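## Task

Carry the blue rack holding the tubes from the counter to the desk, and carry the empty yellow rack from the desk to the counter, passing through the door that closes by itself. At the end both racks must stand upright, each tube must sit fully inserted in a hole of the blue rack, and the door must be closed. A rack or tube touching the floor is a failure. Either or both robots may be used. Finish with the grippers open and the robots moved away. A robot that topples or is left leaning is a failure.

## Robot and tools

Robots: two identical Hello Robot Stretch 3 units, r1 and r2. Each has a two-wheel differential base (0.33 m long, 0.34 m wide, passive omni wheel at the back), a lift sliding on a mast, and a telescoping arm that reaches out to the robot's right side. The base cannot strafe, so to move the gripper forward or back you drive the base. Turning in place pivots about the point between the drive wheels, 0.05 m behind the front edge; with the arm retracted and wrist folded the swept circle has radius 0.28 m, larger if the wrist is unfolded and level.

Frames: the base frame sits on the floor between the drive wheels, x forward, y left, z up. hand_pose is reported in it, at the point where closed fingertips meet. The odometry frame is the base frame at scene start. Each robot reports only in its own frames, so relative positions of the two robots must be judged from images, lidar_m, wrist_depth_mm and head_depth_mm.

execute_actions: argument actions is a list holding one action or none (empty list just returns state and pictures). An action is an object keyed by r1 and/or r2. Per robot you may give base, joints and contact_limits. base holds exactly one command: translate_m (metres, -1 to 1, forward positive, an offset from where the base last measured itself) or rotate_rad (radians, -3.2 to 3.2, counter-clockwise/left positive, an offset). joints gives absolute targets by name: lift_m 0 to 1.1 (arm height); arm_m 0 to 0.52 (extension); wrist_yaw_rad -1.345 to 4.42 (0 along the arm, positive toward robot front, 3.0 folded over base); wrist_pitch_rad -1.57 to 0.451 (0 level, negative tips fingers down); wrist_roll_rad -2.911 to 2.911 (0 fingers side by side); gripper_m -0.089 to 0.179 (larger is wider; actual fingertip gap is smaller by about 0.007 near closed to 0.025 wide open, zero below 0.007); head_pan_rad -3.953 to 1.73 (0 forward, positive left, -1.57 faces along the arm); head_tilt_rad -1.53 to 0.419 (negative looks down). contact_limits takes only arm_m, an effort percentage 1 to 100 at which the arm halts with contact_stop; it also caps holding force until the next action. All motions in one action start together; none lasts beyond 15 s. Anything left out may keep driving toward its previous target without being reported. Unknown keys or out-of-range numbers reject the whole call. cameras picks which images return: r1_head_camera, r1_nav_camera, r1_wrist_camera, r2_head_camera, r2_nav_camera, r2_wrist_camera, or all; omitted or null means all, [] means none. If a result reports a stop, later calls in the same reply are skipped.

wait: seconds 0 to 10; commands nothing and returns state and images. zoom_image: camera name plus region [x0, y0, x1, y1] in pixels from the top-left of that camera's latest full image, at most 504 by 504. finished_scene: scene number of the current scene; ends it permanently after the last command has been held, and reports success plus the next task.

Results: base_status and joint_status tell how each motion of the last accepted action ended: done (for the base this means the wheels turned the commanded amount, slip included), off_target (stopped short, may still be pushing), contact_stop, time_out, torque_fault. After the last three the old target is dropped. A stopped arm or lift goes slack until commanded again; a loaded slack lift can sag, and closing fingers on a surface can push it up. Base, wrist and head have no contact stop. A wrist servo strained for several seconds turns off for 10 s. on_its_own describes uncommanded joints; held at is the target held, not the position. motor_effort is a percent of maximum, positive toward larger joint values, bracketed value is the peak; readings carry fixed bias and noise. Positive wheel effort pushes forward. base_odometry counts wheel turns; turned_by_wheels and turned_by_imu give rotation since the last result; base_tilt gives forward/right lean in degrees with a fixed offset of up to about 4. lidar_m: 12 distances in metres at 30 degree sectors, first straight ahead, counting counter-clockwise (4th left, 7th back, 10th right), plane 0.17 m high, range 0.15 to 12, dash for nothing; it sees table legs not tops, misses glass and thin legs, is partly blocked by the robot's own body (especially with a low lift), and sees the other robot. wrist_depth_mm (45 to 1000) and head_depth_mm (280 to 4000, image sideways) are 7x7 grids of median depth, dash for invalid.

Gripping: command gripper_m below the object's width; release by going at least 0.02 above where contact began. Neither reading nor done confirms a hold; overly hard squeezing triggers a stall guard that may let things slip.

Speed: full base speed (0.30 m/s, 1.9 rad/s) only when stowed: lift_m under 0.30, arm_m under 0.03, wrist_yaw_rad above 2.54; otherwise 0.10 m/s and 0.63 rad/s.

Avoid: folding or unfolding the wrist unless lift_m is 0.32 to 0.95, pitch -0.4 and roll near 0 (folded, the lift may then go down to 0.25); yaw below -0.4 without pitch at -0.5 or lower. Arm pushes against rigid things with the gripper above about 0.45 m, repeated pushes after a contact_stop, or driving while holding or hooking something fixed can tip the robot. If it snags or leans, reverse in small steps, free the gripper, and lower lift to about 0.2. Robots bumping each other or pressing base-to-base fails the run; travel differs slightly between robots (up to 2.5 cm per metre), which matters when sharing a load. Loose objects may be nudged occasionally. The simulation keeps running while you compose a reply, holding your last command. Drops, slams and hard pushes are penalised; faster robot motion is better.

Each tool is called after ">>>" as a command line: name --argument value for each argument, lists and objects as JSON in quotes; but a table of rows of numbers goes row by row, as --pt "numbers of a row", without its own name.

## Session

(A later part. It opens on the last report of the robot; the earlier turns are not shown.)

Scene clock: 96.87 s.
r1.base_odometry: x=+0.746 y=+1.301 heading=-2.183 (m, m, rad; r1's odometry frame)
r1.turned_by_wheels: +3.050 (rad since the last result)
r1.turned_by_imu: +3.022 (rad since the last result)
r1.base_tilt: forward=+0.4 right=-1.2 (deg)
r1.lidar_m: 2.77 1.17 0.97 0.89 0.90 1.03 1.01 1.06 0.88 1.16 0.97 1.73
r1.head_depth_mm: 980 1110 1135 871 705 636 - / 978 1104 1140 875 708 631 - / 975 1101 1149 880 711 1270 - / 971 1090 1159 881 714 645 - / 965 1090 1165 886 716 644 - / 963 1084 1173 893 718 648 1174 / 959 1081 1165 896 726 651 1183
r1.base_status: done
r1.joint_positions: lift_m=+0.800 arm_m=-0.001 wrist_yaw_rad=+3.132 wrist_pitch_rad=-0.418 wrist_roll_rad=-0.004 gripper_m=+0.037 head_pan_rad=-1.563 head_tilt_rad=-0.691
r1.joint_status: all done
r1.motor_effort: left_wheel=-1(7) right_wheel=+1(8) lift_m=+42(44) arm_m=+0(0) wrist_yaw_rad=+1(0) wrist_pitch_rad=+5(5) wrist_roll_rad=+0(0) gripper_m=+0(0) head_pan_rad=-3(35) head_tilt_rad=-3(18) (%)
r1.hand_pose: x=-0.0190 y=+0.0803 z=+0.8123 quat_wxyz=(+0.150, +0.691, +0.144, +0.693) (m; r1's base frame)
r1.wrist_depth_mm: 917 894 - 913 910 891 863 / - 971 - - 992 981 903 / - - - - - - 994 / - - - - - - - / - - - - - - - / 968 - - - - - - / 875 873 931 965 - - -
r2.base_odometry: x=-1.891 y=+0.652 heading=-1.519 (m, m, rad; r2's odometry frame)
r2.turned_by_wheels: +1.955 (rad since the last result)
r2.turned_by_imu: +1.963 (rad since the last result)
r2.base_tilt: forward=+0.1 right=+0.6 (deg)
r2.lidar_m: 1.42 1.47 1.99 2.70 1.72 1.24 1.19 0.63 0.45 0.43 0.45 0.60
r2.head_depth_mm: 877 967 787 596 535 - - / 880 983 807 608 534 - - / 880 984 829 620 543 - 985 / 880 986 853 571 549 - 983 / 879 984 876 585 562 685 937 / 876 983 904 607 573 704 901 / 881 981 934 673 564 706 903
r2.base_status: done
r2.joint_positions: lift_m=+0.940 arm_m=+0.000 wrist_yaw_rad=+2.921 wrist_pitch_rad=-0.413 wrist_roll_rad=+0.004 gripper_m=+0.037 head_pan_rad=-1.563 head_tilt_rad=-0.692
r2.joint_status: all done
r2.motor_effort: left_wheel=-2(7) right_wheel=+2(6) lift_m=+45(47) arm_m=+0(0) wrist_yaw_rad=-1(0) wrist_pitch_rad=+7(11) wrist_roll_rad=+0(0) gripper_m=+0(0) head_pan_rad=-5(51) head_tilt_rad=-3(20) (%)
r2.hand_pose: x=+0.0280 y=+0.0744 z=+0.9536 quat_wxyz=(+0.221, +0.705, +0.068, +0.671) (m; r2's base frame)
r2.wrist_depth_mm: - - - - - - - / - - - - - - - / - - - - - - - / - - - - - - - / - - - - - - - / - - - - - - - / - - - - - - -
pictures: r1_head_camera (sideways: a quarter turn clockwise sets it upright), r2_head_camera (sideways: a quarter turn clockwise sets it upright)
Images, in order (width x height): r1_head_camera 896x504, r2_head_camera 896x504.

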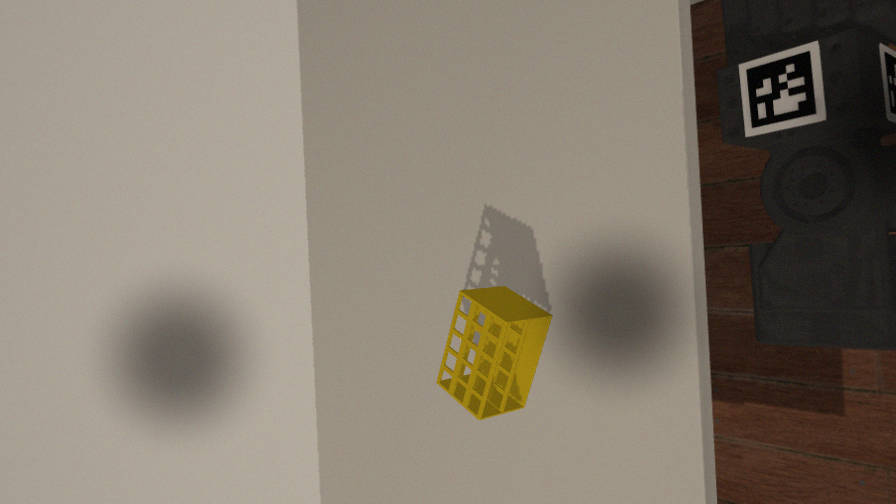

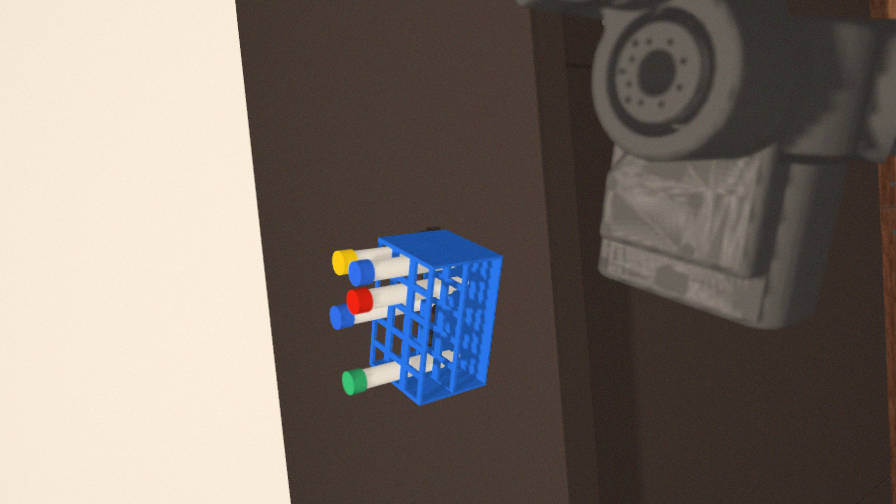

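>>> execute_actions --actions '[{"r1": {"base": {"translate_m": 0.45}, "joints": {"wrist_yaw_rad": 0.0, "gripper_m": 0.179, "lift_m": 0.82}}, "r2": {"base": {"translate_m": 0.31}, "joints": {"wrist_yaw_rad": 0.0, "gripper_m": 0.179}}}]' --cameras '[]'

>>> execute_actions --actions '[{"r1": {"base": {"rotate_rad": -0.43}, "joints": {"wrist_pitch_rad": 0.0, "lift_m": 0.72}}, "r2": {"base": {"rotate_rad": -0.31}, "joints": {"wrist_pitch_rad": 0.0, "lift_m": 0.88}}}]' --cameras '["r1_head_camera", "r1_wrist_camera", "r2_head_camera", "r2_wrist_camera"]'

Scene clock: 132.23 s.
r1.base_odometry: x=+0.488 y=+0.933 heading=-2.183 (m, m, rad; r1's odometry frame)
r1.turned_by_wheels: +0.000 (rad since the last result)
r1.turned_by_imu: -0.002 (rad since the last result)
r1.base_tilt: forward=+0.4 right=-1.3 (deg)
r1.lidar_m: 2.31 1.15 0.90 0.93 0.98 1.26 1.46 1.22 1.21 0.75 0.75 1.76
r1.head_depth_mm: 996 1127 1132 844 705 635 - / 996 1124 1140 874 726 637 - / 989 1116 1147 879 713 - - / 990 1114 1162 883 714 1284 1159 / 982 1110 1170 887 718 1276 1174 / 980 1104 1177 893 721 1272 1167 / 977 1101 1186 898 723 1283 1180
r1.base_status: done
r1.joint_positions: lift_m=+0.820 arm_m=-0.001 wrist_yaw_rad=+0.002 wrist_pitch_rad=-0.418 wrist_roll_rad=-0.004 gripper_m=+0.179 head_pan_rad=-1.563 head_tilt_rad=-0.691
r1.joint_status: all done
r1.motor_effort: left_wheel=-1(4) right_wheel=+1(6) lift_m=+42(43) arm_m=-1(0) wrist_yaw_rad=-2(2) wrist_pitch_rad=+5(5) wrist_roll_rad=+0(0) gripper_m=+0(87) head_pan_rad=-3(3) head_tilt_rad=-4(4) (%)
r1.hand_pose: x=-0.0212 y=-0.3684 z=+0.8324 quat_wxyz=(+0.694, +0.148, -0.690, -0.146) (m; r1's base frame)
r1.wrist_depth_mm: 945 913 796 848 840 825 803 / - 508 563 618 690 797 874 / 381 410 433 480 517 551 613 / - 337 358 380 405 430 415 / - 287 303 319 339 365 379 / 246 250 262 274 287 - 322 / 876 871 252 249 251 255 278
r2.base_odometry: x=-1.875 y=+0.342 heading=-1.519 (m, m, rad; r2's odometry frame)
r2.turned_by_wheels: +0.000 (rad since the last result)
r2.turned_by_imu: +0.004 (rad since the last result)
r2.base_tilt: forward=+0.1 right=+0.5 (deg)
r2.lidar_m: 1.11 1.15 1.56 2.71 2.16 1.56 1.49 0.62 0.45 0.43 0.44 0.59
r2.head_depth_mm: 875 964 784 574 526 - - / 876 975 808 613 - - - / 872 976 828 622 586 718 889 / 877 975 851 633 553 696 887 / 876 978 879 647 566 695 891 / 872 982 904 661 555 695 890 / 873 979 930 675 565 697 896
r2.base_status: done
r2.joint_positions: lift_m=+0.940 arm_m=+0.000 wrist_yaw_rad=+0.003 wrist_pitch_rad=-0.413 wrist_roll_rad=+0.004 gripper_m=+0.179 head_pan_rad=-1.563 head_tilt_rad=-0.692
r2.joint_status: all done
r2.motor_effort: left_wheel=-2(3) right_wheel=+2(6) lift_m=+45(45) arm_m=+0(0) wrist_yaw_rad=-3(5) wrist_pitch_rad=+7(7) wrist_roll_rad=+0(0) gripper_m=+0(87) head_pan_rad=-5(4) head_tilt_rad=-2(3) (%)
r2.hand_pose: x=-0.0209 y=-0.3701 z=+0.9536 quat_wxyz=(+0.691, +0.146, -0.693, -0.145) (m; r2's base frame)
r2.wrist_depth_mm: 739 736 733 747 729 296 247 / 600 551 515 491 472 308 260 / 404 385 372 350 337 306 270 / 305 296 285 276 267 260 251 / 244 248 232 235 234 231 226 / 244 287 289 293 298 304 - / 334 338 339 350 355 357 366
pictures: none
No camera images: the call's "cameras" was empty. Leave "cameras" out to get every camera's image.

Scene clock: 133.97 s.
r1.base_odometry: x=+0.488 y=+0.933 heading=-2.613 (m, m, rad; r1's odometry frame)
r1.turned_by_wheels: -0.430 (rad since the last result)
r1.turned_by_imu: -0.427 (rad since the last result)
r1.base_tilt: forward=+0.4 right=-1.2 (deg)
r1.lidar_m: 1.96 2.20 1.07 0.90 0.93 1.01 1.41 1.46 1.22 1.19 0.75 1.29
r1.head_depth_mm: 1297 1453 1134 867 1516 1342 1229 / 1227 1389 1135 873 769 1344 1234 / 1162 1319 1149 846 730 1391 - / 1105 1241 1156 849 716 1336 1159 / 1053 1180 1168 887 736 1277 1172 / 1008 1121 1170 893 721 634 1177 / 963 1065 1131 898 723 606 1172
r1.base_status: done
r1.joint_positions: lift_m=+0.720 arm_m=-0.001 wrist_yaw_rad=+0.001 wrist_pitch_rad=-0.021 wrist_roll_rad=-0.004 gripper_m=+0.179 head_pan_rad=-1.563 head_tilt_rad=-0.691
r1.joint_status: all done
r1.motor_effort: left_wheel=+1(6) right_wheel=-2(6) lift_m=+27(39) arm_m=+0(0) wrist_yaw_rad=+0(1) wrist_pitch_rad=+6(7) wrist_roll_rad=+0(0) gripper_m=+0(0) head_pan_rad=-3(3) head_tilt_rad=-4(4) (%)
r1.hand_pose: x=-0.0213 y=-0.3997 z=+0.8295 quat_wxyz=(+0.709, +0.008, -0.705, -0.008) (m; r1's base frame)
r1.wrist_depth_mm: 739 790 880 964 - - - / 761 856 910 993 - - - / 721 818 936 - - - - / 476 500 576 509 808 - - / - 353 389 432 473 581 649 / 253 273 296 322 347 - 427 / 213 222 237 252 272 295 -
r2.base_odometry: x=-1.875 y=+0.342 heading=-1.829 (m, m, rad; r2's odometry frame)
r2.turned_by_wheels: -0.310 (rad since the last result)
r2.turned_by_imu: -0.311 (rad since the last result)
r2.base_tilt: forward=+0.1 right=+0.6 (deg)
r2.lidar_m: 0.77 1.11 1.25 2.02 2.71 1.80 1.50 0.97 0.52 0.43 0.43 0.48
r2.head_depth_mm: 1004 1082 787 606 678 - - / 974 1058 728 604 567 - - / 942 1039 800 603 552 743 928 / 915 1013 851 623 553 694 857 / 886 983 878 650 541 651 800 / 862 952 902 660 533 615 749 / 837 926 929 676 531 579 703
r2.base_status: done
r2.joint_positions: lift_m=+0.880 arm_m=+0.000 wrist_yaw_rad=+0.001 wrist_pitch_rad=-0.027 wrist_roll_rad=+0.004 gripper_m=+0.179 head_pan_rad=-1.563 head_tilt_rad=-0.692
r2.joint_status: all done
r2.motor_effort: left_wheel=+1(4) right_wheel=+0(3) lift_m=+33(43) arm_m=+0(0) wrist_yaw_rad=-2(3) wrist_pitch_rad=+14(12) wrist_roll_rad=+0(0) gripper_m=+0(0) head_pan_rad=-5(4) head_tilt_rad=-4(4) (%)
r2.hand_pose: x=-0.0211 y=-0.4006 z=+0.9878 quat_wxyz=(+0.706, +0.010, -0.708, -0.009) (m; r2's base frame)
r2.wrist_depth_mm: 661 698 761 842 889 - - / 657 723 783 856 934 - - / 678 735 819 865 976 - - / 682 708 637 330 444 523 486 / 416 426 375 330 316 328 337 / 302 273 268 255 252 271 - / 208 212 208 223 259 319 360
pictures: r1_head_camera (sideways: a quarter turn clockwise sets it upright), r1_wrist_camera, r2_head_camera (sideways: a quarter turn clockwise sets it upright), r2_wrist_camera
Images, in order (width x height): r1_head_camera 896x504, r1_wrist_camera 644x364, r2_head_camera 896x504, r2_wrist_camera 644x364.

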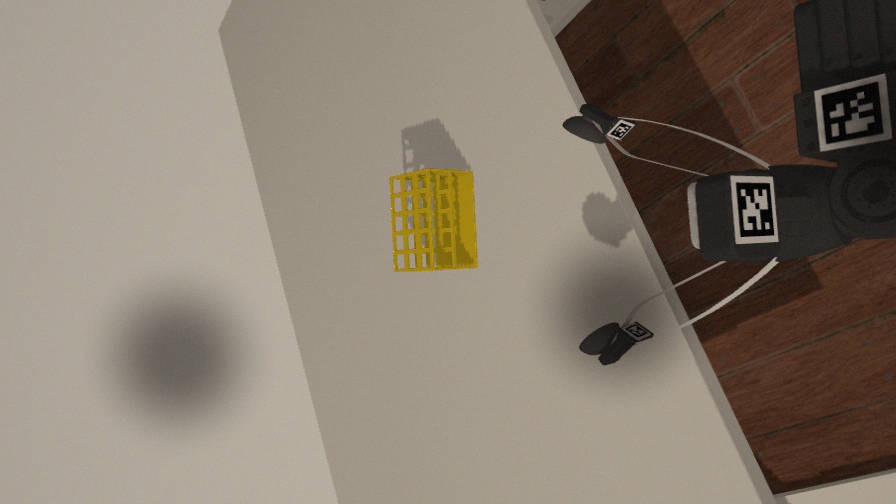

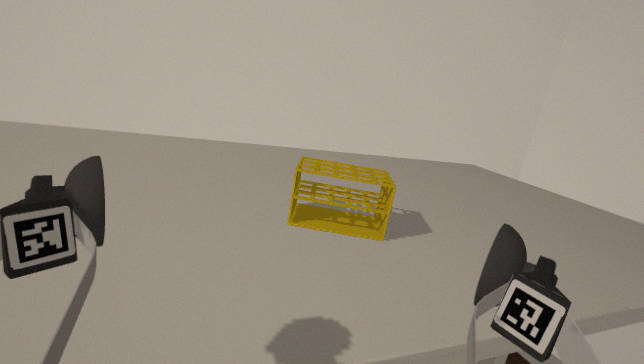

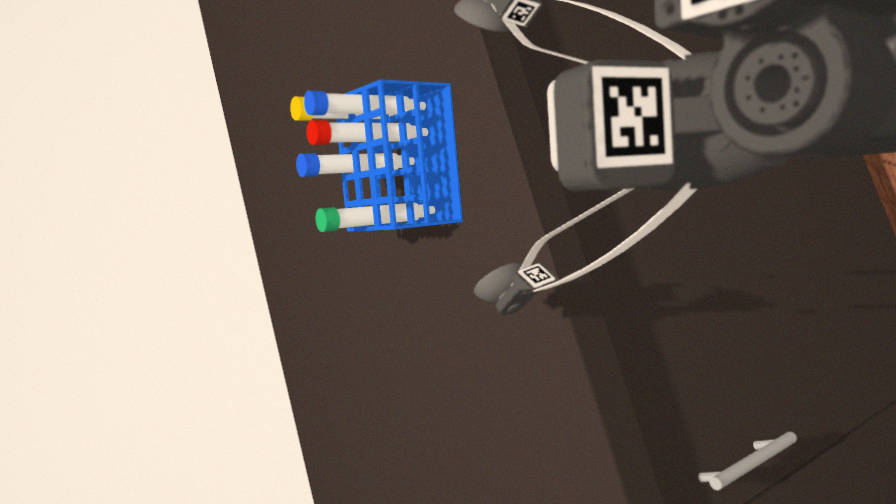

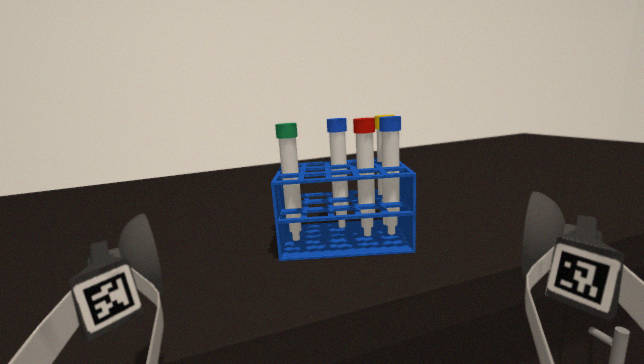

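>>> execute_actions --actions '[{"r1": {"base": {"translate_m": -0.05}, "joints": {"lift_m": 0.665, "arm_m": 0.2}}, "r2": {"joints": {"lift_m": 0.85, "arm_m": 0.07}}}]' --cameras '["r1_head_camera", "r1_wrist_camera", "r2_head_camera", "r2_wrist_camera"]'

Scene clock: 153.37 s.
r1.base_odometry: x=+0.531 y=+0.958 heading=-2.613 (m, m, rad; r1's odometry frame)
r1.turned_by_wheels: +0.000 (rad since the last result)
r1.turned_by_imu: -0.001 (rad since the last result)
r1.base_tilt: forward=+0.4 right=-1.2 (deg)
r1.lidar_m: 2.00 2.14 1.04 0.91 0.91 0.99 1.38 1.41 1.19 1.21 0.79 0.80
r1.head_depth_mm: 1315 1463 1132 867 1517 1372 - / 1247 1399 1141 873 771 - 1165 / 1177 1340 1150 879 753 1291 1164 / 1125 1264 1158 851 716 1326 1169 / 1071 1194 1165 861 717 1301 1171 / 1020 1139 1170 893 721 649 1175 / 977 1087 1151 894 723 633 1179
r1.base_status: done
r1.joint_positions: lift_m=+0.665 arm_m=+0.200 wrist_yaw_rad=+0.000 wrist_pitch_rad=-0.020 wrist_roll_rad=-0.004 gripper_m=+0.179 head_pan_rad=-1.563 head_tilt_rad=-0.691
r1.joint_status: all done
r1.motor_effort: left_wheel=+2(3) right_wheel=-1(6) lift_m=+27(26) arm_m=+3(1) wrist_yaw_rad=+0(0) wrist_pitch_rad=+6(6) wrist_roll_rad=+0(0) gripper_m=-1(1) head_pan_rad=-3(2) head_tilt_rad=-4(4) (%)
r1.hand_pose: x=-0.0214 y=-0.6003 z=+0.7747 quat_wxyz=(+0.709, +0.008, -0.705, -0.007) (m; r1's base frame)
r1.wrist_depth_mm: 607 655 715 775 889 981 - / 636 672 739 825 916 - - / 481 582 705 855 951 - - / - 345 269 276 500 706 - / - 242 254 268 312 402 444 / 175 187 202 218 233 - 292 / 146 152 161 172 184 188 220
r2.base_odometry: x=-1.875 y=+0.342 heading=-1.829 (m, m, rad; r2's odometry frame)
r2.turned_by_wheels: +0.000 (rad since the last result)
r2.turned_by_imu: +0.001 (rad since the last result)
r2.base_tilt: forward=+0.2 right=+0.6 (deg)
r2.lidar_m: 0.77 1.11 1.25 2.02 2.71 1.80 1.50 0.97 0.52 0.43 0.43 0.48
r2.head_depth_mm: 1006 1083 786 618 635 - 1125 / 972 1060 731 605 - - 1130 / 939 1038 798 608 597 734 934 / 915 1016 847 632 556 688 857 / 888 982 873 646 543 651 798 / 861 953 903 661 534 617 747 / 838 924 931 674 531 578 703
r2.base_status: not commanded
r2.joint_positions: lift_m=+0.850 arm_m=+0.070 wrist_yaw_rad=+0.001 wrist_pitch_rad=-0.026 wrist_roll_rad=+0.004 gripper_m=+0.179 head_pan_rad=-1.563 head_tilt_rad=-0.692
r2.joint_status: all done
r2.motor_effort: left_wheel=+1(1) right_wheel=-1(0) lift_m=+34(35) arm_m=+5(4) wrist_yaw_rad=-1(1) wrist_pitch_rad=+13(14) wrist_roll_rad=+0(0) gripper_m=+0(0) head_pan_rad=-4(5) head_tilt_rad=-3(4) (%)
r2.hand_pose: x=-0.0211 y=-0.4701 z=+0.9581 quat_wxyz=(+0.706, +0.010, -0.708, -0.009) (m; r2's base frame)
r2.wrist_depth_mm: 603 643 694 762 816 892 - / 612 655 717 790 838 958 - / 637 673 746 268 242 890 831 / 599 545 448 258 247 410 386 / 331 340 278 258 247 264 266 / 241 216 210 204 197 191 - / 164 167 163 160 163 181 247
pictures: r1_head_camera (sideways: a quarter turn clockwise sets it upright), r1_wrist_camera, r2_head_camera (sideways: a quarter turn clockwise sets it upright), r2_wrist_camera
Images, in order (width x height): r1_head_camera 896x504, r1_wrist_camera 644x364, r2_head_camera 896x504, r2_wrist_camera 644x364.

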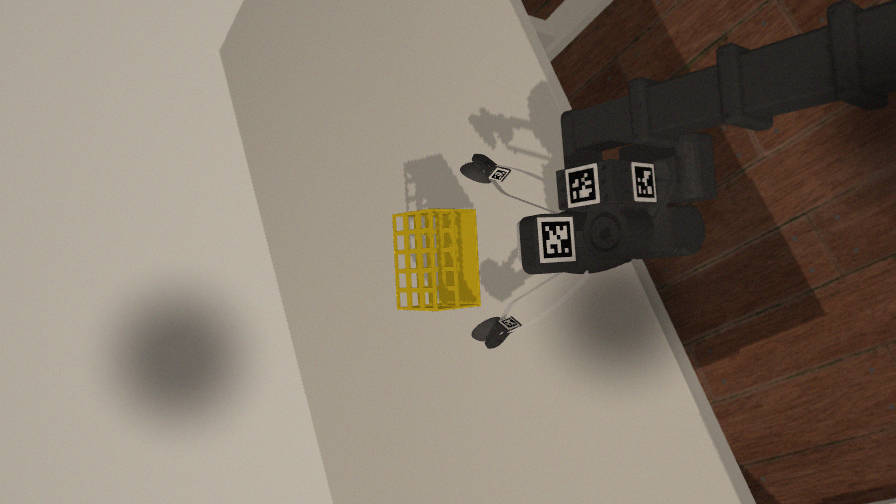

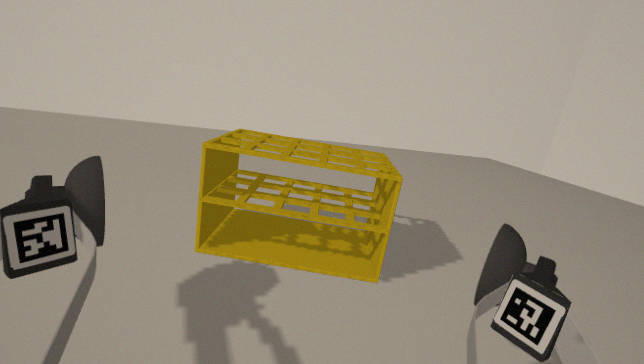

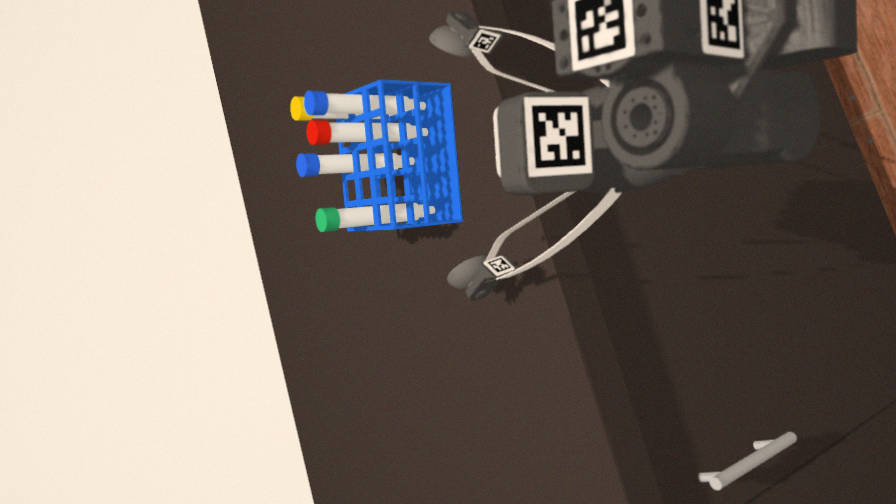

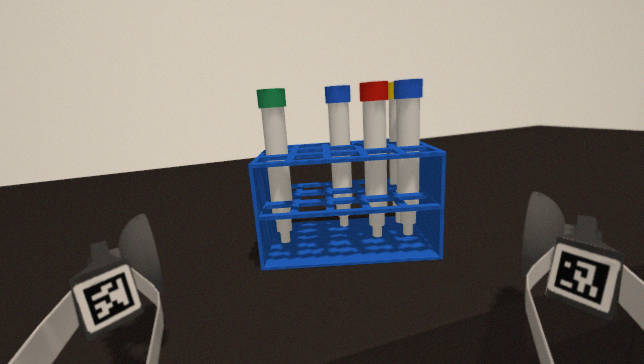

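>>> execute_actions --actions '[{"r1": {"base": {"translate_m": 0.008}, "joints": {"arm_m": 0.31}}, "r2": {"joints": {"arm_m": 0.16}}}]' --cameras '["r1_head_camera", "r1_wrist_camera", "r2_head_camera", "r2_wrist_camera"]'

Scene clock: 163.43 s.
r1.base_odometry: x=+0.524 y=+0.954 heading=-2.613 (m, m, rad; r1's odometry frame)
r1.turned_by_wheels: +0.000 (rad since the last result)
r1.turned_by_imu: -0.001 (rad since the last result)
r1.base_tilt: forward=+0.4 right=-1.2 (deg)
r1.lidar_m: 1.99 2.16 1.05 0.90 0.92 0.99 1.38 1.42 1.20 1.21 0.78 0.80
r1.head_depth_mm: 1311 1469 1138 867 1512 1355 - / 1244 1389 1141 872 771 - 1148 / 1177 1338 1146 907 1491 1351 1165 / 1118 1262 1155 850 694 1355 1169 / 1065 1192 1163 857 716 1299 1174 / 1020 1132 1172 893 720 649 1177 / 974 1076 1146 897 722 621 1175
r1.base_status: done
r1.joint_positions: lift_m=+0.665 arm_m=+0.310 wrist_yaw_rad=+0.000 wrist_pitch_rad=-0.020 wrist_roll_rad=-0.004 gripper_m=+0.179 head_pan_rad=-1.563 head_tilt_rad=-0.691
r1.joint_status: all done
r1.motor_effort: left_wheel=+2(7) right_wheel=-2(4) lift_m=+27(27) arm_m=+3(7) wrist_yaw_rad=+0(0) wrist_pitch_rad=+6(6) wrist_roll_rad=+0(0) gripper_m=-1(1) head_pan_rad=-3(3) head_tilt_rad=-4(5) (%)
r1.hand_pose: x=-0.0214 y=-0.7103 z=+0.7747 quat_wxyz=(+0.709, +0.008, -0.705, -0.007) (m; r1's base frame)
r1.wrist_depth_mm: 530 566 619 680 771 861 955 / 554 596 635 716 811 868 979 / 480 581 663 748 834 964 - / - 158 157 186 555 690 964 / - 126 172 170 138 395 440 / 174 128 143 171 150 118 291 / 145 140 153 156 137 184 217
r2.base_odometry: x=-1.875 y=+0.342 heading=-1.829 (m, m, rad; r2's odometry frame)
r2.turned_by_wheels: +0.000 (rad since the last result)
r2.turned_by_imu: +0.001 (rad since the last result)
r2.base_tilt: forward=+0.1 right=+0.6 (deg)
r2.lidar_m: 0.77 1.11 1.25 2.03 2.70 1.80 1.50 0.97 0.52 0.43 0.43 0.48
r2.head_depth_mm: 1004 1086 791 637 - 871 1127 / 971 1059 731 - - 798 1008 / 941 1035 798 620 613 736 927 / 916 1016 852 605 555 689 858 / 886 983 876 647 543 651 797 / 861 954 902 660 532 616 749 / 836 921 932 674 530 579 700
r2.base_status: not commanded
r2.joint_positions: lift_m=+0.850 arm_m=+0.160 wrist_yaw_rad=+0.001 wrist_pitch_rad=-0.026 wrist_roll_rad=+0.004 gripper_m=+0.179 head_pan_rad=-1.563 head_tilt_rad=-0.692
r2.joint_status: all done
r2.motor_effort: left_wheel=+1(1) right_wheel=-1(0) lift_m=+33(34) arm_m=+4(5) wrist_yaw_rad=-1(1) wrist_pitch_rad=+14(14) wrist_roll_rad=+0(0) gripper_m=+0(0) head_pan_rad=-4(4) head_tilt_rad=-3(3) (%)
r2.hand_pose: x=-0.0211 y=-0.5601 z=+0.9581 quat_wxyz=(+0.706, +0.010, -0.708, -0.009) (m; r2's base frame)
r2.wrist_depth_mm: 531 565 610 657 741 803 901 / 553 589 634 672 170 856 967 / 560 607 626 696 149 849 841 / 558 551 156 169 150 154 376 / 329 337 158 186 161 147 264 / 239 213 152 176 171 144 - / 162 166 151 155 151 142 148
pictures: r1_head_camera (sideways: a quarter turn clockwise sets it upright), r1_wrist_camera, r2_head_camera (sideways: a quarter turn clockwise sets it upright), r2_wrist_camera
Images, in order (width x height): r1_head_camera 896x504, r1_wrist_camera 644x364, r2_head_camera 896x504, r2_wrist_camera 644x364.

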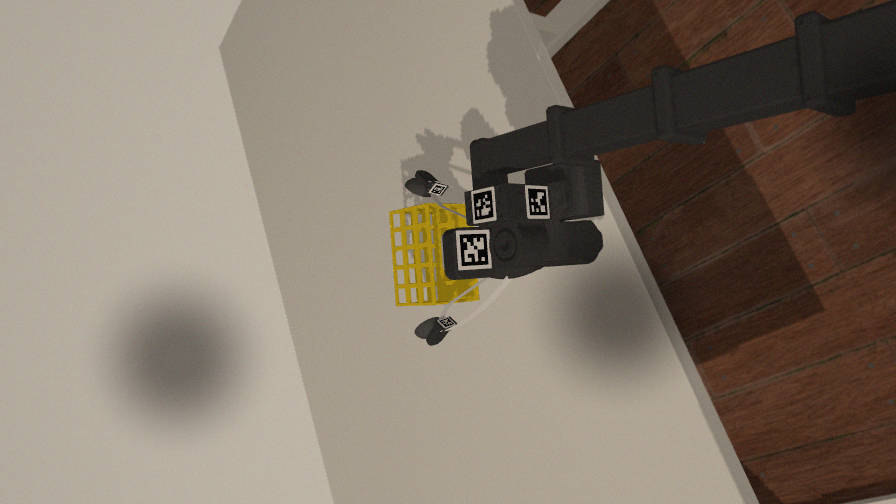

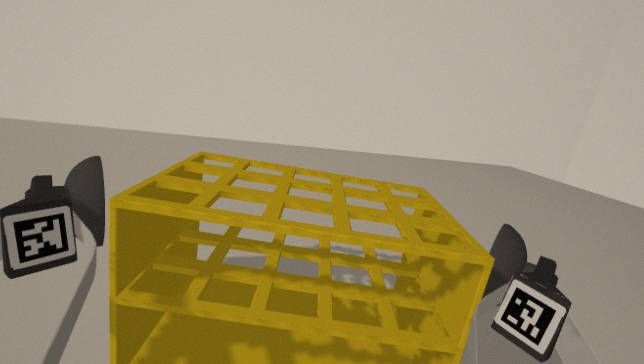

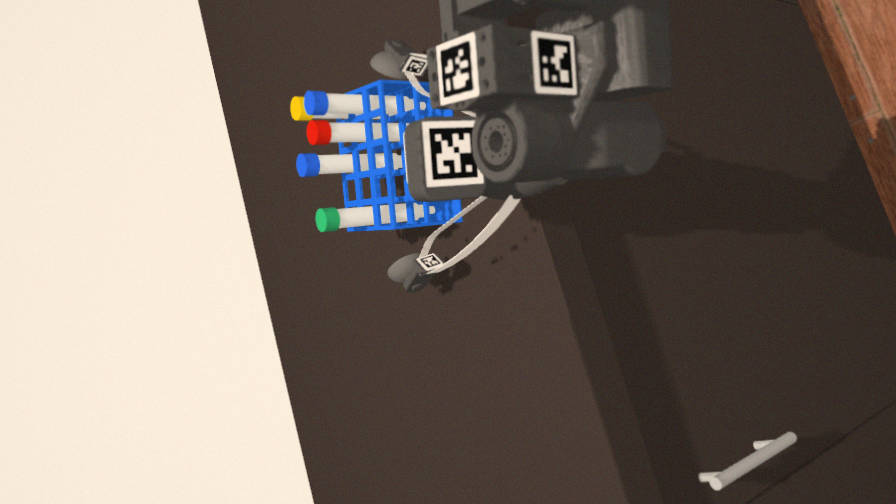

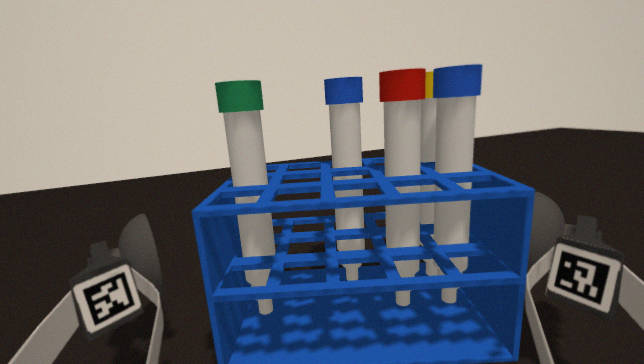

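>>> execute_actions --actions '[{"r1": {"joints": {"lift_m": 0.64, "arm_m": 0.325}}, "r2": {"base": {"translate_m": -0.01}, "joints": {"lift_m": 0.83, "arm_m": 0.175}}}]' --cameras '["r1_wrist_camera", "r2_wrist_camera"]'

Scene clock: 168.27 s.
r1.base_odometry: x=+0.524 y=+0.954 heading=-2.613 (m, m, rad; r1's odometry frame)
r1.turned_by_wheels: +0.000 (rad since the last result)
r1.turned_by_imu: -0.001 (rad since the last result)
r1.base_tilt: forward=+0.5 right=-1.2 (deg)
r1.lidar_m: 1.99 2.16 1.05 0.91 0.91 0.99 1.38 1.42 1.20 1.21 0.78 0.80
r1.head_depth_mm: 1312 1470 1131 866 1514 1338 1177 / 1242 1394 1140 873 770 - 1149 / 1181 1336 1148 881 1496 1353 1163 / 1120 1259 1157 851 688 1357 1165 / 1065 1194 1167 859 717 1299 1167 / 1018 1131 1171 892 719 649 1175 / 975 1083 1145 898 723 620 1177
r1.base_status: not commanded
r1.joint_positions: lift_m=+0.649 arm_m=+0.325 wrist_yaw_rad=+0.000 wrist_pitch_rad=+0.000 wrist_roll_rad=-0.005 gripper_m=+0.179 head_pan_rad=-1.563 head_tilt_rad=-0.692
r1.joint_status: lift_m contact_stop (moved -0.016 of -0.025); the others done
r1.on_its_own: lift_m is slack since a contact_stop, until your next command for it (your +0.640 is given up)
r1.motor_effort: left_wheel=+1(2) right_wheel=-1(2) lift_m=+34(34) arm_m=+4(4) wrist_yaw_rad=+0(0) wrist_pitch_rad=+0(6) wrist_roll_rad=+1(2) gripper_m=-1(1) head_pan_rad=-4(3) head_tilt_rad=-4(4) (%)
r1.hand_pose: x=-0.0214 y=-0.7258 z=+0.7636 quat_wxyz=(+0.709, +0.000, -0.705, +0.000) (m; r1's base frame)
r1.wrist_depth_mm: 518 557 613 648 745 842 943 / 532 573 637 716 777 877 - / 473 583 653 747 818 932 - / - 112 129 150 184 718 973 / - 128 162 193 158 309 425 / 160 116 134 138 141 118 271 / 133 129 143 151 145 168 201
r2.base_odometry: x=-1.872 y=+0.352 heading=-1.829 (m, m, rad; r2's odometry frame)
r2.turned_by_wheels: +0.000 (rad since the last result)
r2.turned_by_imu: +0.001 (rad since the last result)
r2.base_tilt: forward=+0.1 right=+0.6 (deg)
r2.lidar_m: 0.78 1.12 1.26 2.04 2.70 1.79 1.50 0.98 0.52 0.43 0.43 0.48
r2.head_depth_mm: 1009 1085 786 619 - 871 1122 / 974 1055 733 607 - 804 1016 / 946 1036 763 604 623 742 936 / 918 1020 849 606 556 696 865 / 890 988 873 646 544 656 804 / 867 955 901 661 533 622 754 / 840 927 932 675 530 582 709
r2.base_status: done
r2.joint_positions: lift_m=+0.830 arm_m=+0.175 wrist_yaw_rad=+0.001 wrist_pitch_rad=-0.026 wrist_roll_rad=+0.004 gripper_m=+0.179 head_pan_rad=-1.563 head_tilt_rad=-0.692
r2.joint_status: all done
r2.motor_effort: left_wheel=+1(3) right_wheel=+0(3) lift_m=+34(35) arm_m=+6(4) wrist_yaw_rad=-2(1) wrist_pitch_rad=+13(13) wrist_roll_rad=+0(0) gripper_m=+0(0) head_pan_rad=-4(5) head_tilt_rad=-3(4) (%)
r2.hand_pose: x=-0.0211 y=-0.5751 z=+0.9381 quat_wxyz=(+0.706, +0.010, -0.708, -0.009) (m; r2's base frame)
r2.wrist_depth_mm: 527 540 593 635 124 799 881 / 539 578 137 660 129 822 943 / 555 596 136 159 131 569 655 / 495 347 139 174 141 125 310 / 271 123 141 157 136 115 219 / 197 113 150 154 151 135 - / - 133 129 127 123 120 121
pictures: r1_wrist_camera, r2_wrist_camera
Images, in order (width x height): r1_wrist_camera 644x364, r2_wrist_camera 644x364.

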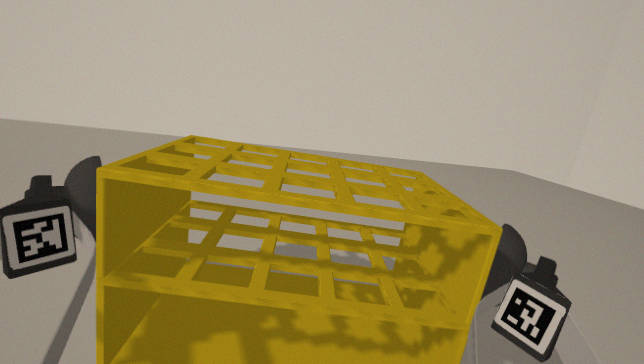

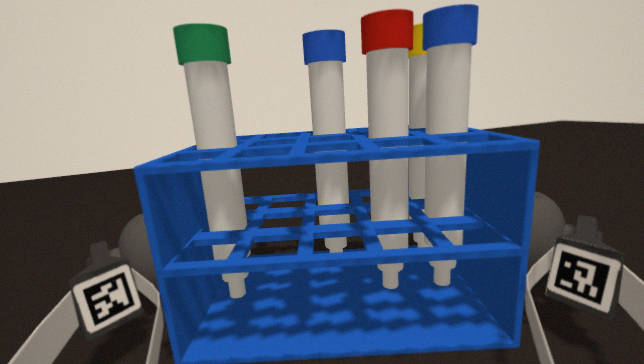

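>>> execute_actions --actions '[{"r1": {"joints": {"lift_m": 0.657, "gripper_m": 0.10}}, "r2": {"joints": {"gripper_m": 0.10}}}]' --cameras '["r1_wrist_camera", "r2_wrist_camera"]'

Scene clock: 173.80 s.
r1.base_odometry: x=+0.524 y=+0.954 heading=-2.613 (m, m, rad; r1's odometry frame)
r1.turned_by_wheels: +0.000 (rad since the last result)
r1.turned_by_imu: -0.001 (rad since the last result)
r1.base_tilt: forward=+0.3 right=-1.2 (deg)
r1.lidar_m: 1.99 2.15 1.05 0.91 0.91 0.99 1.38 1.42 1.20 1.21 0.78 0.80
r1.head_depth_mm: 1315 1466 1129 868 1515 1344 1199 / 1243 1387 1141 873 771 - 1148 / 1178 1340 1155 905 1494 1361 1161 / 1119 1261 1155 851 693 1361 1165 / 1067 1198 1163 886 716 1300 1170 / 1018 1134 1172 894 720 649 1173 / 974 1083 1147 896 722 620 1179
r1.base_status: not commanded
r1.joint_positions: lift_m=+0.657 arm_m=+0.325 wrist_yaw_rad=+0.000 wrist_pitch_rad=-0.016 wrist_roll_rad=-0.004 gripper_m=+0.101 head_pan_rad=-1.563 head_tilt_rad=-0.692
r1.joint_status: all done
r1.motor_effort: left_wheel=+1(1) right_wheel=-1(1) lift_m=+42(44) arm_m=+3(3) wrist_yaw_rad=+1(0) wrist_pitch_rad=+4(4) wrist_roll_rad=+0(0) gripper_m=-22(100) head_pan_rad=-3(3) head_tilt_rad=-3(4) (%)
r1.hand_pose: x=-0.0214 y=-0.7254 z=+0.7673 quat_wxyz=(+0.709, +0.006, -0.705, -0.006) (m; r1's base frame)
r1.wrist_depth_mm: 520 555 615 676 736 827 934 / 543 572 638 690 788 878 995 / 466 560 647 713 816 940 - / 304 132 137 146 388 664 973 / - 140 171 190 168 332 412 / 161 156 165 152 148 230 269 / 139 134 147 157 158 173 202
r2.base_odometry: x=-1.872 y=+0.352 heading=-1.829 (m, m, rad; r2's odometry frame)
r2.turned_by_wheels: +0.000 (rad since the last result)
r2.turned_by_imu: +0.001 (rad since the last result)
r2.base_tilt: forward=+0.1 right=+0.6 (deg)
r2.lidar_m: 0.78 1.12 1.26 2.04 2.71 1.79 1.49 0.98 0.52 0.43 0.43 0.48
r2.head_depth_mm: 1009 1085 786 636 - 876 1127 / 976 1058 734 - - 803 1016 / 945 1039 727 609 620 740 933 / 916 1023 851 612 556 697 863 / 889 987 877 646 544 655 807 / 863 956 899 662 533 622 754 / 840 924 932 674 529 583 708
r2.base_status: not commanded
r2.joint_positions: lift_m=+0.830 arm_m=+0.175 wrist_yaw_rad=+0.001 wrist_pitch_rad=-0.026 wrist_roll_rad=+0.004 gripper_m=+0.101 head_pan_rad=-1.563 head_tilt_rad=-0.692
r2.joint_status: all done
r2.motor_effort: left_wheel=+1(1) right_wheel=+0(0) lift_m=+35(34) arm_m=+5(5) wrist_yaw_rad=-2(2) wrist_pitch_rad=+14(14) wrist_roll_rad=+0(0) gripper_m=-21(96) head_pan_rad=-4(4) head_tilt_rad=-4(4) (%)
r2.hand_pose: x=-0.0211 y=-0.5751 z=+0.9381 quat_wxyz=(+0.706, +0.010, -0.708, -0.009) (m; r2's base frame)
r2.wrist_depth_mm: 529 556 598 647 141 806 903 / 546 582 599 660 144 833 946 / 557 600 157 173 148 703 648 / 490 395 158 203 157 150 313 / 272 256 151 155 161 137 206 / 186 - 157 162 156 142 158 / 148 134 134 130 127 124 121
pictures: r1_wrist_camera, r2_wrist_camera
Images, in order (width x height): r1_wrist_camera 644x364, r2_wrist_camera 644x364.

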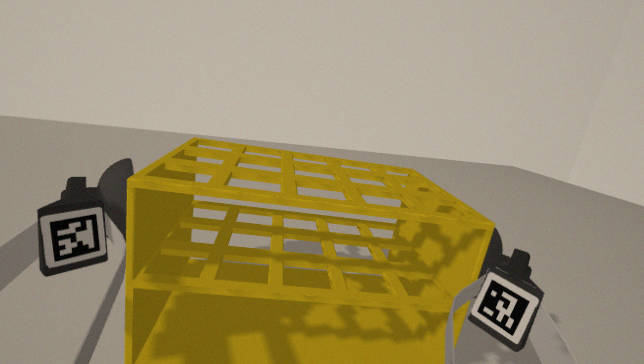

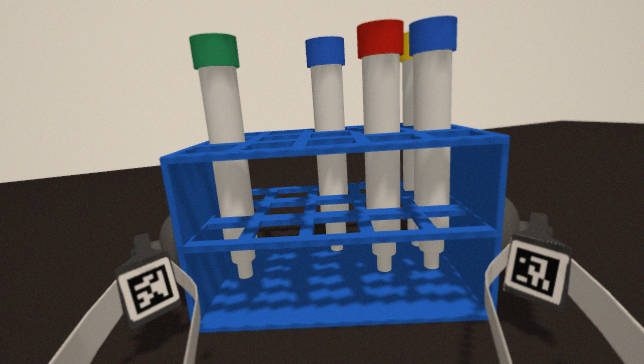

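>>> execute_actions --actions '[{"r1": {"joints": {"gripper_m": 0.07}}, "r2": {"joints": {"gripper_m": 0.07}}}]' --cameras '[]'

>>> execute_actions --actions '[{"r1": {"joints": {"lift_m": 0.72}}, "r2": {"joints": {"lift_m": 0.89}}}]' --cameras '["r1_head_camera", "r1_wrist_camera", "r2_head_camera", "r2_wrist_camera"]'

Scene clock: 177.40 s.
r1.base_odometry: x=+0.524 y=+0.954 heading=-2.613 (m, m, rad; r1's odometry frame)
r1.turned_by_wheels: +0.000 (rad since the last result)
r1.turned_by_imu: -0.001 (rad since the last result)
r1.base_tilt: forward=+0.4 right=-1.2 (deg)
r1.lidar_m: 1.99 2.16 1.05 0.91 0.91 0.99 1.39 1.42 1.20 1.21 0.78 0.80
r1.head_depth_mm: 1317 1462 1133 867 1511 1343 1203 / 1245 1388 1137 871 771 - 1151 / 1178 1335 1146 908 1487 1355 1161 / 1118 1262 1155 878 694 1351 1166 / 1066 1194 1163 882 718 1300 1169 / 1019 1134 1168 891 720 648 1177 / 975 1081 1146 896 722 619 1177
r1.base_status: not commanded
r1.joint_positions: lift_m=+0.657 arm_m=+0.325 wrist_yaw_rad=+0.000 wrist_pitch_rad=-0.016 wrist_roll_rad=-0.004 gripper_m=+0.071 head_pan_rad=-1.563 head_tilt_rad=-0.692
r1.joint_status: all done
r1.motor_effort: left_wheel=+1(1) right_wheel=-1(1) lift_m=+42(42) arm_m=+2(2) wrist_yaw_rad=+1(1) wrist_pitch_rad=+4(4) wrist_roll_rad=+0(0) gripper_m=-28(100) head_pan_rad=-3(3) head_tilt_rad=-3(3) (%)
r1.hand_pose: x=-0.0215 y=-0.7256 z=+0.7673 quat_wxyz=(+0.709, +0.006, -0.705, -0.006) (m; r1's base frame)
r1.wrist_depth_mm: 515 563 605 669 728 835 943 / 536 578 630 688 798 873 974 / 462 554 631 738 833 941 - / 292 145 179 164 190 680 965 / - 147 180 192 165 369 421 / 162 161 173 181 151 258 269 / 137 141 147 157 160 174 198
r2.base_odometry: x=-1.872 y=+0.352 heading=-1.829 (m, m, rad; r2's odometry frame)
r2.turned_by_wheels: +0.000 (rad since the last result)
r2.turned_by_imu: +0.001 (rad since the last result)
r2.base_tilt: forward=+0.1 right=+0.6 (deg)
r2.lidar_m: 0.78 1.12 1.26 2.03 2.70 1.79 1.49 0.98 0.52 0.43 0.43 0.48
r2.head_depth_mm: 1008 1078 786 634 - 873 1127 / 972 1063 734 - - 807 1019 / 947 1034 727 610 622 746 937 / 916 1017 852 611 557 695 866 / 888 987 872 646 546 657 804 / 865 957 903 660 533 620 753 / 840 925 934 675 530 583 707
r2.base_status: not commanded
r2.joint_positions: lift_m=+0.830 arm_m=+0.175 wrist_yaw_rad=+0.001 wrist_pitch_rad=-0.026 wrist_roll_rad=+0.004 gripper_m=+0.072 head_pan_rad=-1.563 head_tilt_rad=-0.692
r2.joint_status: all done
r2.motor_effort: left_wheel=+1(1) right_wheel=-1(1) lift_m=+34(34) arm_m=+4(5) wrist_yaw_rad=-2(2) wrist_pitch_rad=+13(14) wrist_roll_rad=+0(0) gripper_m=-35(100) head_pan_rad=-4(5) head_tilt_rad=-3(3) (%)
r2.hand_pose: x=-0.0211 y=-0.5751 z=+0.9381 quat_wxyz=(+0.706, +0.010, -0.708, -0.009) (m; r2's base frame)
r2.wrist_depth_mm: 517 563 592 637 139 803 890 / 537 576 600 664 144 828 920 / 558 598 156 174 149 723 638 / 489 394 157 203 156 150 312 / 271 262 150 155 161 136 206 / 186 - 158 161 157 141 158 / 148 134 134 130 128 124 121
pictures: none
No camera images: the call's "cameras" was empty. Leave "cameras" out to get every camera's image.

Scene clock: 178.80 s.
r1.base_odometry: x=+0.524 y=+0.954 heading=-2.613 (m, m, rad; r1's odometry frame)
r1.turned_by_wheels: +0.000 (rad since the last result)
r1.turned_by_imu: +0.000 (rad since the last result)
r1.base_tilt: forward=+0.4 right=-1.2 (deg)
r1.lidar_m: 1.99 2.16 1.05 0.91 0.92 0.99 1.38 1.42 1.20 1.21 0.78 0.80
r1.head_depth_mm: 1317 1458 1131 869 1523 1370 - / 1246 1392 1138 898 - 1318 1144 / 1182 1338 1145 - 731 1348 1162 / 1122 1264 1155 - 696 1356 1164 / 1067 1191 1165 859 716 1302 1174 / 1019 1132 1173 890 719 650 1174 / 974 1078 1146 897 721 620 1177
r1.base_status: not commanded
r1.joint_positions: lift_m=+0.720 arm_m=+0.325 wrist_yaw_rad=+0.000 wrist_pitch_rad=-0.023 wrist_roll_rad=-0.004 gripper_m=+0.078 head_pan_rad=-1.563 head_tilt_rad=-0.692
r1.joint_status: all done
r1.on_its_own: gripper_m is held at +0.077, not at your +0.070, by its stall guard, which is still easing
r1.motor_effort: left_wheel=+1(1) right_wheel=-1(1) lift_m=+43(45) arm_m=+2(2) wrist_yaw_rad=+0(0) wrist_pitch_rad=+6(6) wrist_roll_rad=+0(0) gripper_m=-24(28) head_pan_rad=-2(3) head_tilt_rad=-3(3) (%)
r1.hand_pose: x=-0.0215 y=-0.7254 z=+0.8283 quat_wxyz=(+0.709, +0.009, -0.705, -0.009) (m; r1's base frame)
r1.wrist_depth_mm: 515 560 604 658 733 835 958 / 535 589 632 696 787 884 992 / 550 599 648 733 830 935 - / 439 145 172 171 190 938 - / - 153 180 192 165 564 638 / 248 167 173 181 150 394 419 / 210 205 152 157 161 269 304
r2.base_odometry: x=-1.872 y=+0.352 heading=-1.829 (m, m, rad; r2's odometry frame)
r2.turned_by_wheels: +0.000 (rad since the last result)
r2.turned_by_imu: +0.000 (rad since the last result)
r2.base_tilt: forward=+0.1 right=+0.6 (deg)
r2.lidar_m: 0.78 1.12 1.26 2.03 2.70 1.79 1.50 0.98 0.52 0.43 0.43 0.48
r2.head_depth_mm: 1006 1082 821 - 734 849 1122 / 978 1063 575 - 689 790 1017 / 946 1036 585 - 628 742 932 / 920 1017 812 613 556 695 866 / 890 984 873 648 545 656 805 / 866 953 903 661 534 621 753 / 838 926 930 674 529 584 707
r2.base_status: not commanded
r2.joint_positions: lift_m=+0.890 arm_m=+0.175 wrist_yaw_rad=+0.001 wrist_pitch_rad=-0.029 wrist_roll_rad=+0.004 gripper_m=+0.079 head_pan_rad=-1.563 head_tilt_rad=-0.692
r2.joint_status: all done
r2.on_its_own: gripper_m is held at +0.078, not at your +0.070, by its stall guard, which is still easing
r2.motor_effort: left_wheel=+1(1) right_wheel=+0(0) lift_m=+46(49) arm_m=+5(5) wrist_yaw_rad=-1(2) wrist_pitch_rad=+15(15) wrist_roll_rad=+0(0) gripper_m=-31(35) head_pan_rad=-4(4) head_tilt_rad=-3(3) (%)
r2.hand_pose: x=-0.0211 y=-0.5750 z=+0.9971 quat_wxyz=(+0.706, +0.011, -0.708, -0.010) (m; r2's base frame)
r2.wrist_depth_mm: 520 558 593 665 143 789 901 / 539 581 612 657 145 832 932 / 548 592 156 177 149 828 950 / 570 606 159 203 157 291 508 / 436 427 150 156 162 137 336 / 304 - 158 163 157 145 259 / 238 218 200 199 200 203 199
pictures: r1_head_camera (sideways: a quarter turn clockwise sets it upright), r1_wrist_camera, r2_head_camera (sideways: a quarter turn clockwise sets it upright), r2_wrist_camera
Images, in order (width x height): r1_head_camera 896x504, r1_wrist_camera 644x364, r2_head_camera 896x504, r2_wrist_camera 644x364.

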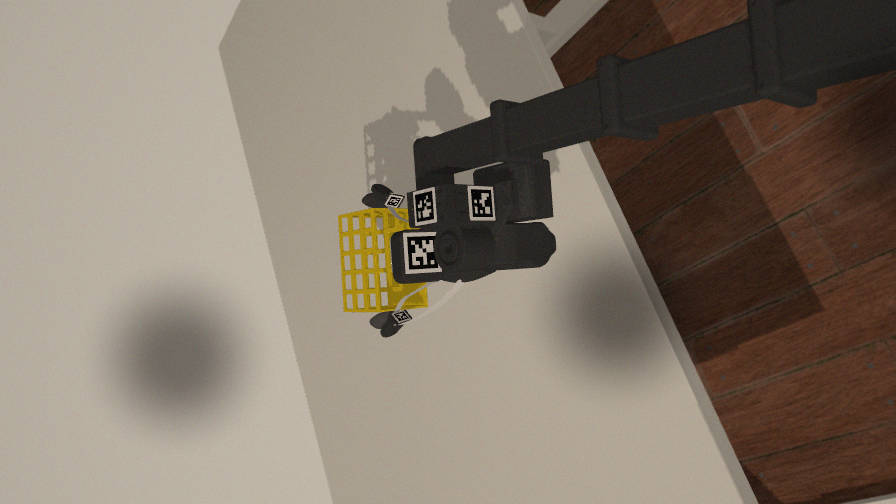

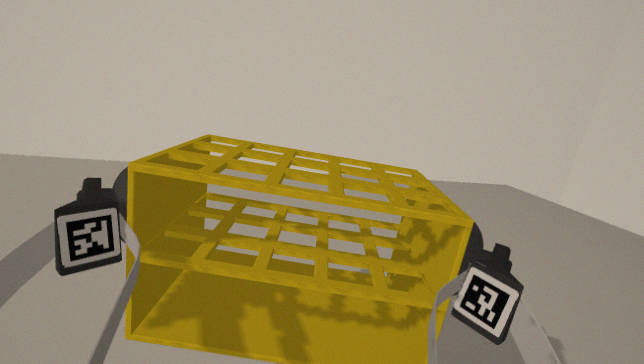

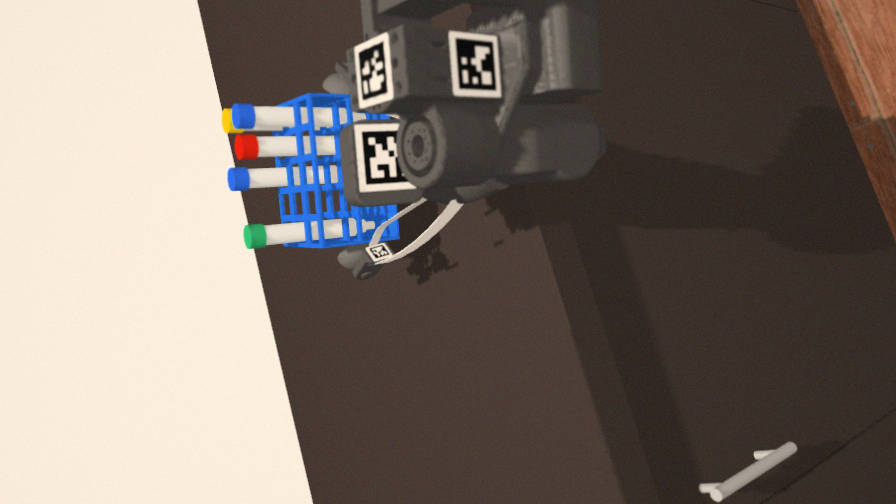

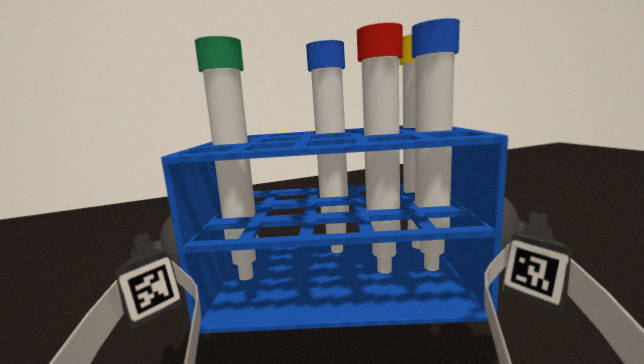

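>>> execute_actions --actions '[{"r1": {"joints": {"gripper_m": 0.088, "arm_m": 0.0}}, "r2": {"joints": {"gripper_m": 0.097, "arm_m": 0.0}}}]' --cameras '["r1_wrist_camera", "r2_wrist_camera"]'

Scene clock: 185.37 s.
r1.base_odometry: x=+0.524 y=+0.954 heading=-2.613 (m, m, rad; r1's odometry frame)
r1.turned_by_wheels: +0.000 (rad since the last result)
r1.turned_by_imu: -0.001 (rad since the last result)
r1.base_tilt: forward=+0.3 right=-1.2 (deg)
r1.lidar_m: 1.99 2.16 1.05 0.91 0.91 0.99 1.38 1.42 1.20 1.22 0.78 0.80
r1.head_depth_mm: 1315 1463 1133 864 1523 1345 - / 1247 1394 1138 873 772 1345 - / 1181 1335 1149 877 582 1401 - / 1120 1259 1159 882 584 1393 1156 / 1069 1197 1165 887 736 1303 1174 / 1019 1136 1170 892 720 648 1177 / 976 1082 1145 896 723 620 1177
r1.base_status: not commanded
r1.joint_positions: lift_m=+0.720 arm_m=+0.000 wrist_yaw_rad=+0.000 wrist_pitch_rad=-0.024 wrist_roll_rad=-0.004 gripper_m=+0.092 head_pan_rad=-1.563 head_tilt_rad=-0.692
r1.joint_status: gripper_m off_target (ended at +0.092, target +0.088); the others done
r1.motor_effort: left_wheel=+1(1) right_wheel=-1(1) lift_m=+43(43) arm_m=-4(3) wrist_yaw_rad=+0(0) wrist_pitch_rad=+7(6) wrist_roll_rad=+0(0) gripper_m=-19(36) head_pan_rad=-3(3) head_tilt_rad=-3(4) (%)
r1.hand_pose: x=-0.0215 y=-0.4009 z=+0.8281 quat_wxyz=(+0.709, +0.009, -0.705, -0.009) (m; r1's base frame)
r1.wrist_depth_mm: 748 803 888 979 - - - / 774 849 932 - - - - / 691 822 932 - - - - / 450 145 171 171 191 - - / - 153 180 192 164 571 637 / 249 166 171 182 151 401 415 / 211 204 152 157 161 964 -
r2.base_odometry: x=-1.872 y=+0.352 heading=-1.829 (m, m, rad; r2's odometry frame)
r2.turned_by_wheels: +0.000 (rad since the last result)
r2.turned_by_imu: +0.001 (rad since the last result)
r2.base_tilt: forward=+0.1 right=+0.6 (deg)
r2.lidar_m: 0.78 1.12 1.26 2.04 2.70 1.79 1.49 0.98 0.52 0.43 0.43 0.48
r2.head_depth_mm: 1008 1084 787 592 683 - - / 975 1062 805 434 - - - / 946 1035 827 454 559 746 926 / 918 1016 850 477 585 696 867 / 893 988 875 648 543 656 805 / 864 953 901 659 534 620 754 / 840 927 932 675 530 584 709
r2.base_status: not commanded
r2.joint_positions: lift_m=+0.890 arm_m=+0.000 wrist_yaw_rad=+0.001 wrist_pitch_rad=-0.029 wrist_roll_rad=+0.004 gripper_m=+0.104 head_pan_rad=-1.563 head_tilt_rad=-0.692
r2.joint_status: gripper_m off_target (ended at +0.104, target +0.097); the others done
r2.on_its_own: gripper_m is held at +0.103, not at your +0.097, by its stall guard, which is not easing now
r2.motor_effort: left_wheel=+1(1) right_wheel=+0(0) lift_m=+46(46) arm_m=-3(6) wrist_yaw_rad=-2(2) wrist_pitch_rad=+15(15) wrist_roll_rad=+0(0) gripper_m=-19(23) head_pan_rad=-4(5) head_tilt_rad=-3(3) (%)
r2.hand_pose: x=-0.0211 y=-0.4009 z=+0.9970 quat_wxyz=(+0.706, +0.011, -0.708, -0.010) (m; r2's base frame)
r2.wrist_depth_mm: 665 707 757 806 144 - - / 668 727 765 838 145 - - / 706 730 156 177 150 - - / 713 652 158 203 157 442 520 / 443 421 151 155 161 137 336 / 304 - 158 163 158 144 347 / 238 218 207 223 254 324 360
pictures: r1_wrist_camera, r2_wrist_camera
Images, in order (width x height): r1_wrist_camera 644x364, r2_wrist_camera 644x364.

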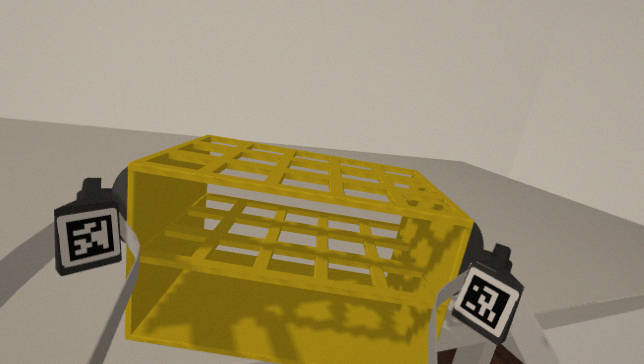

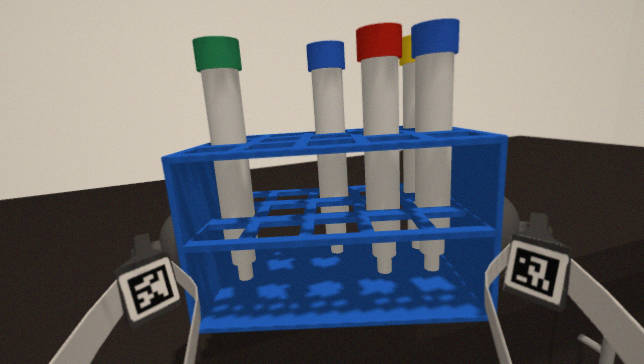

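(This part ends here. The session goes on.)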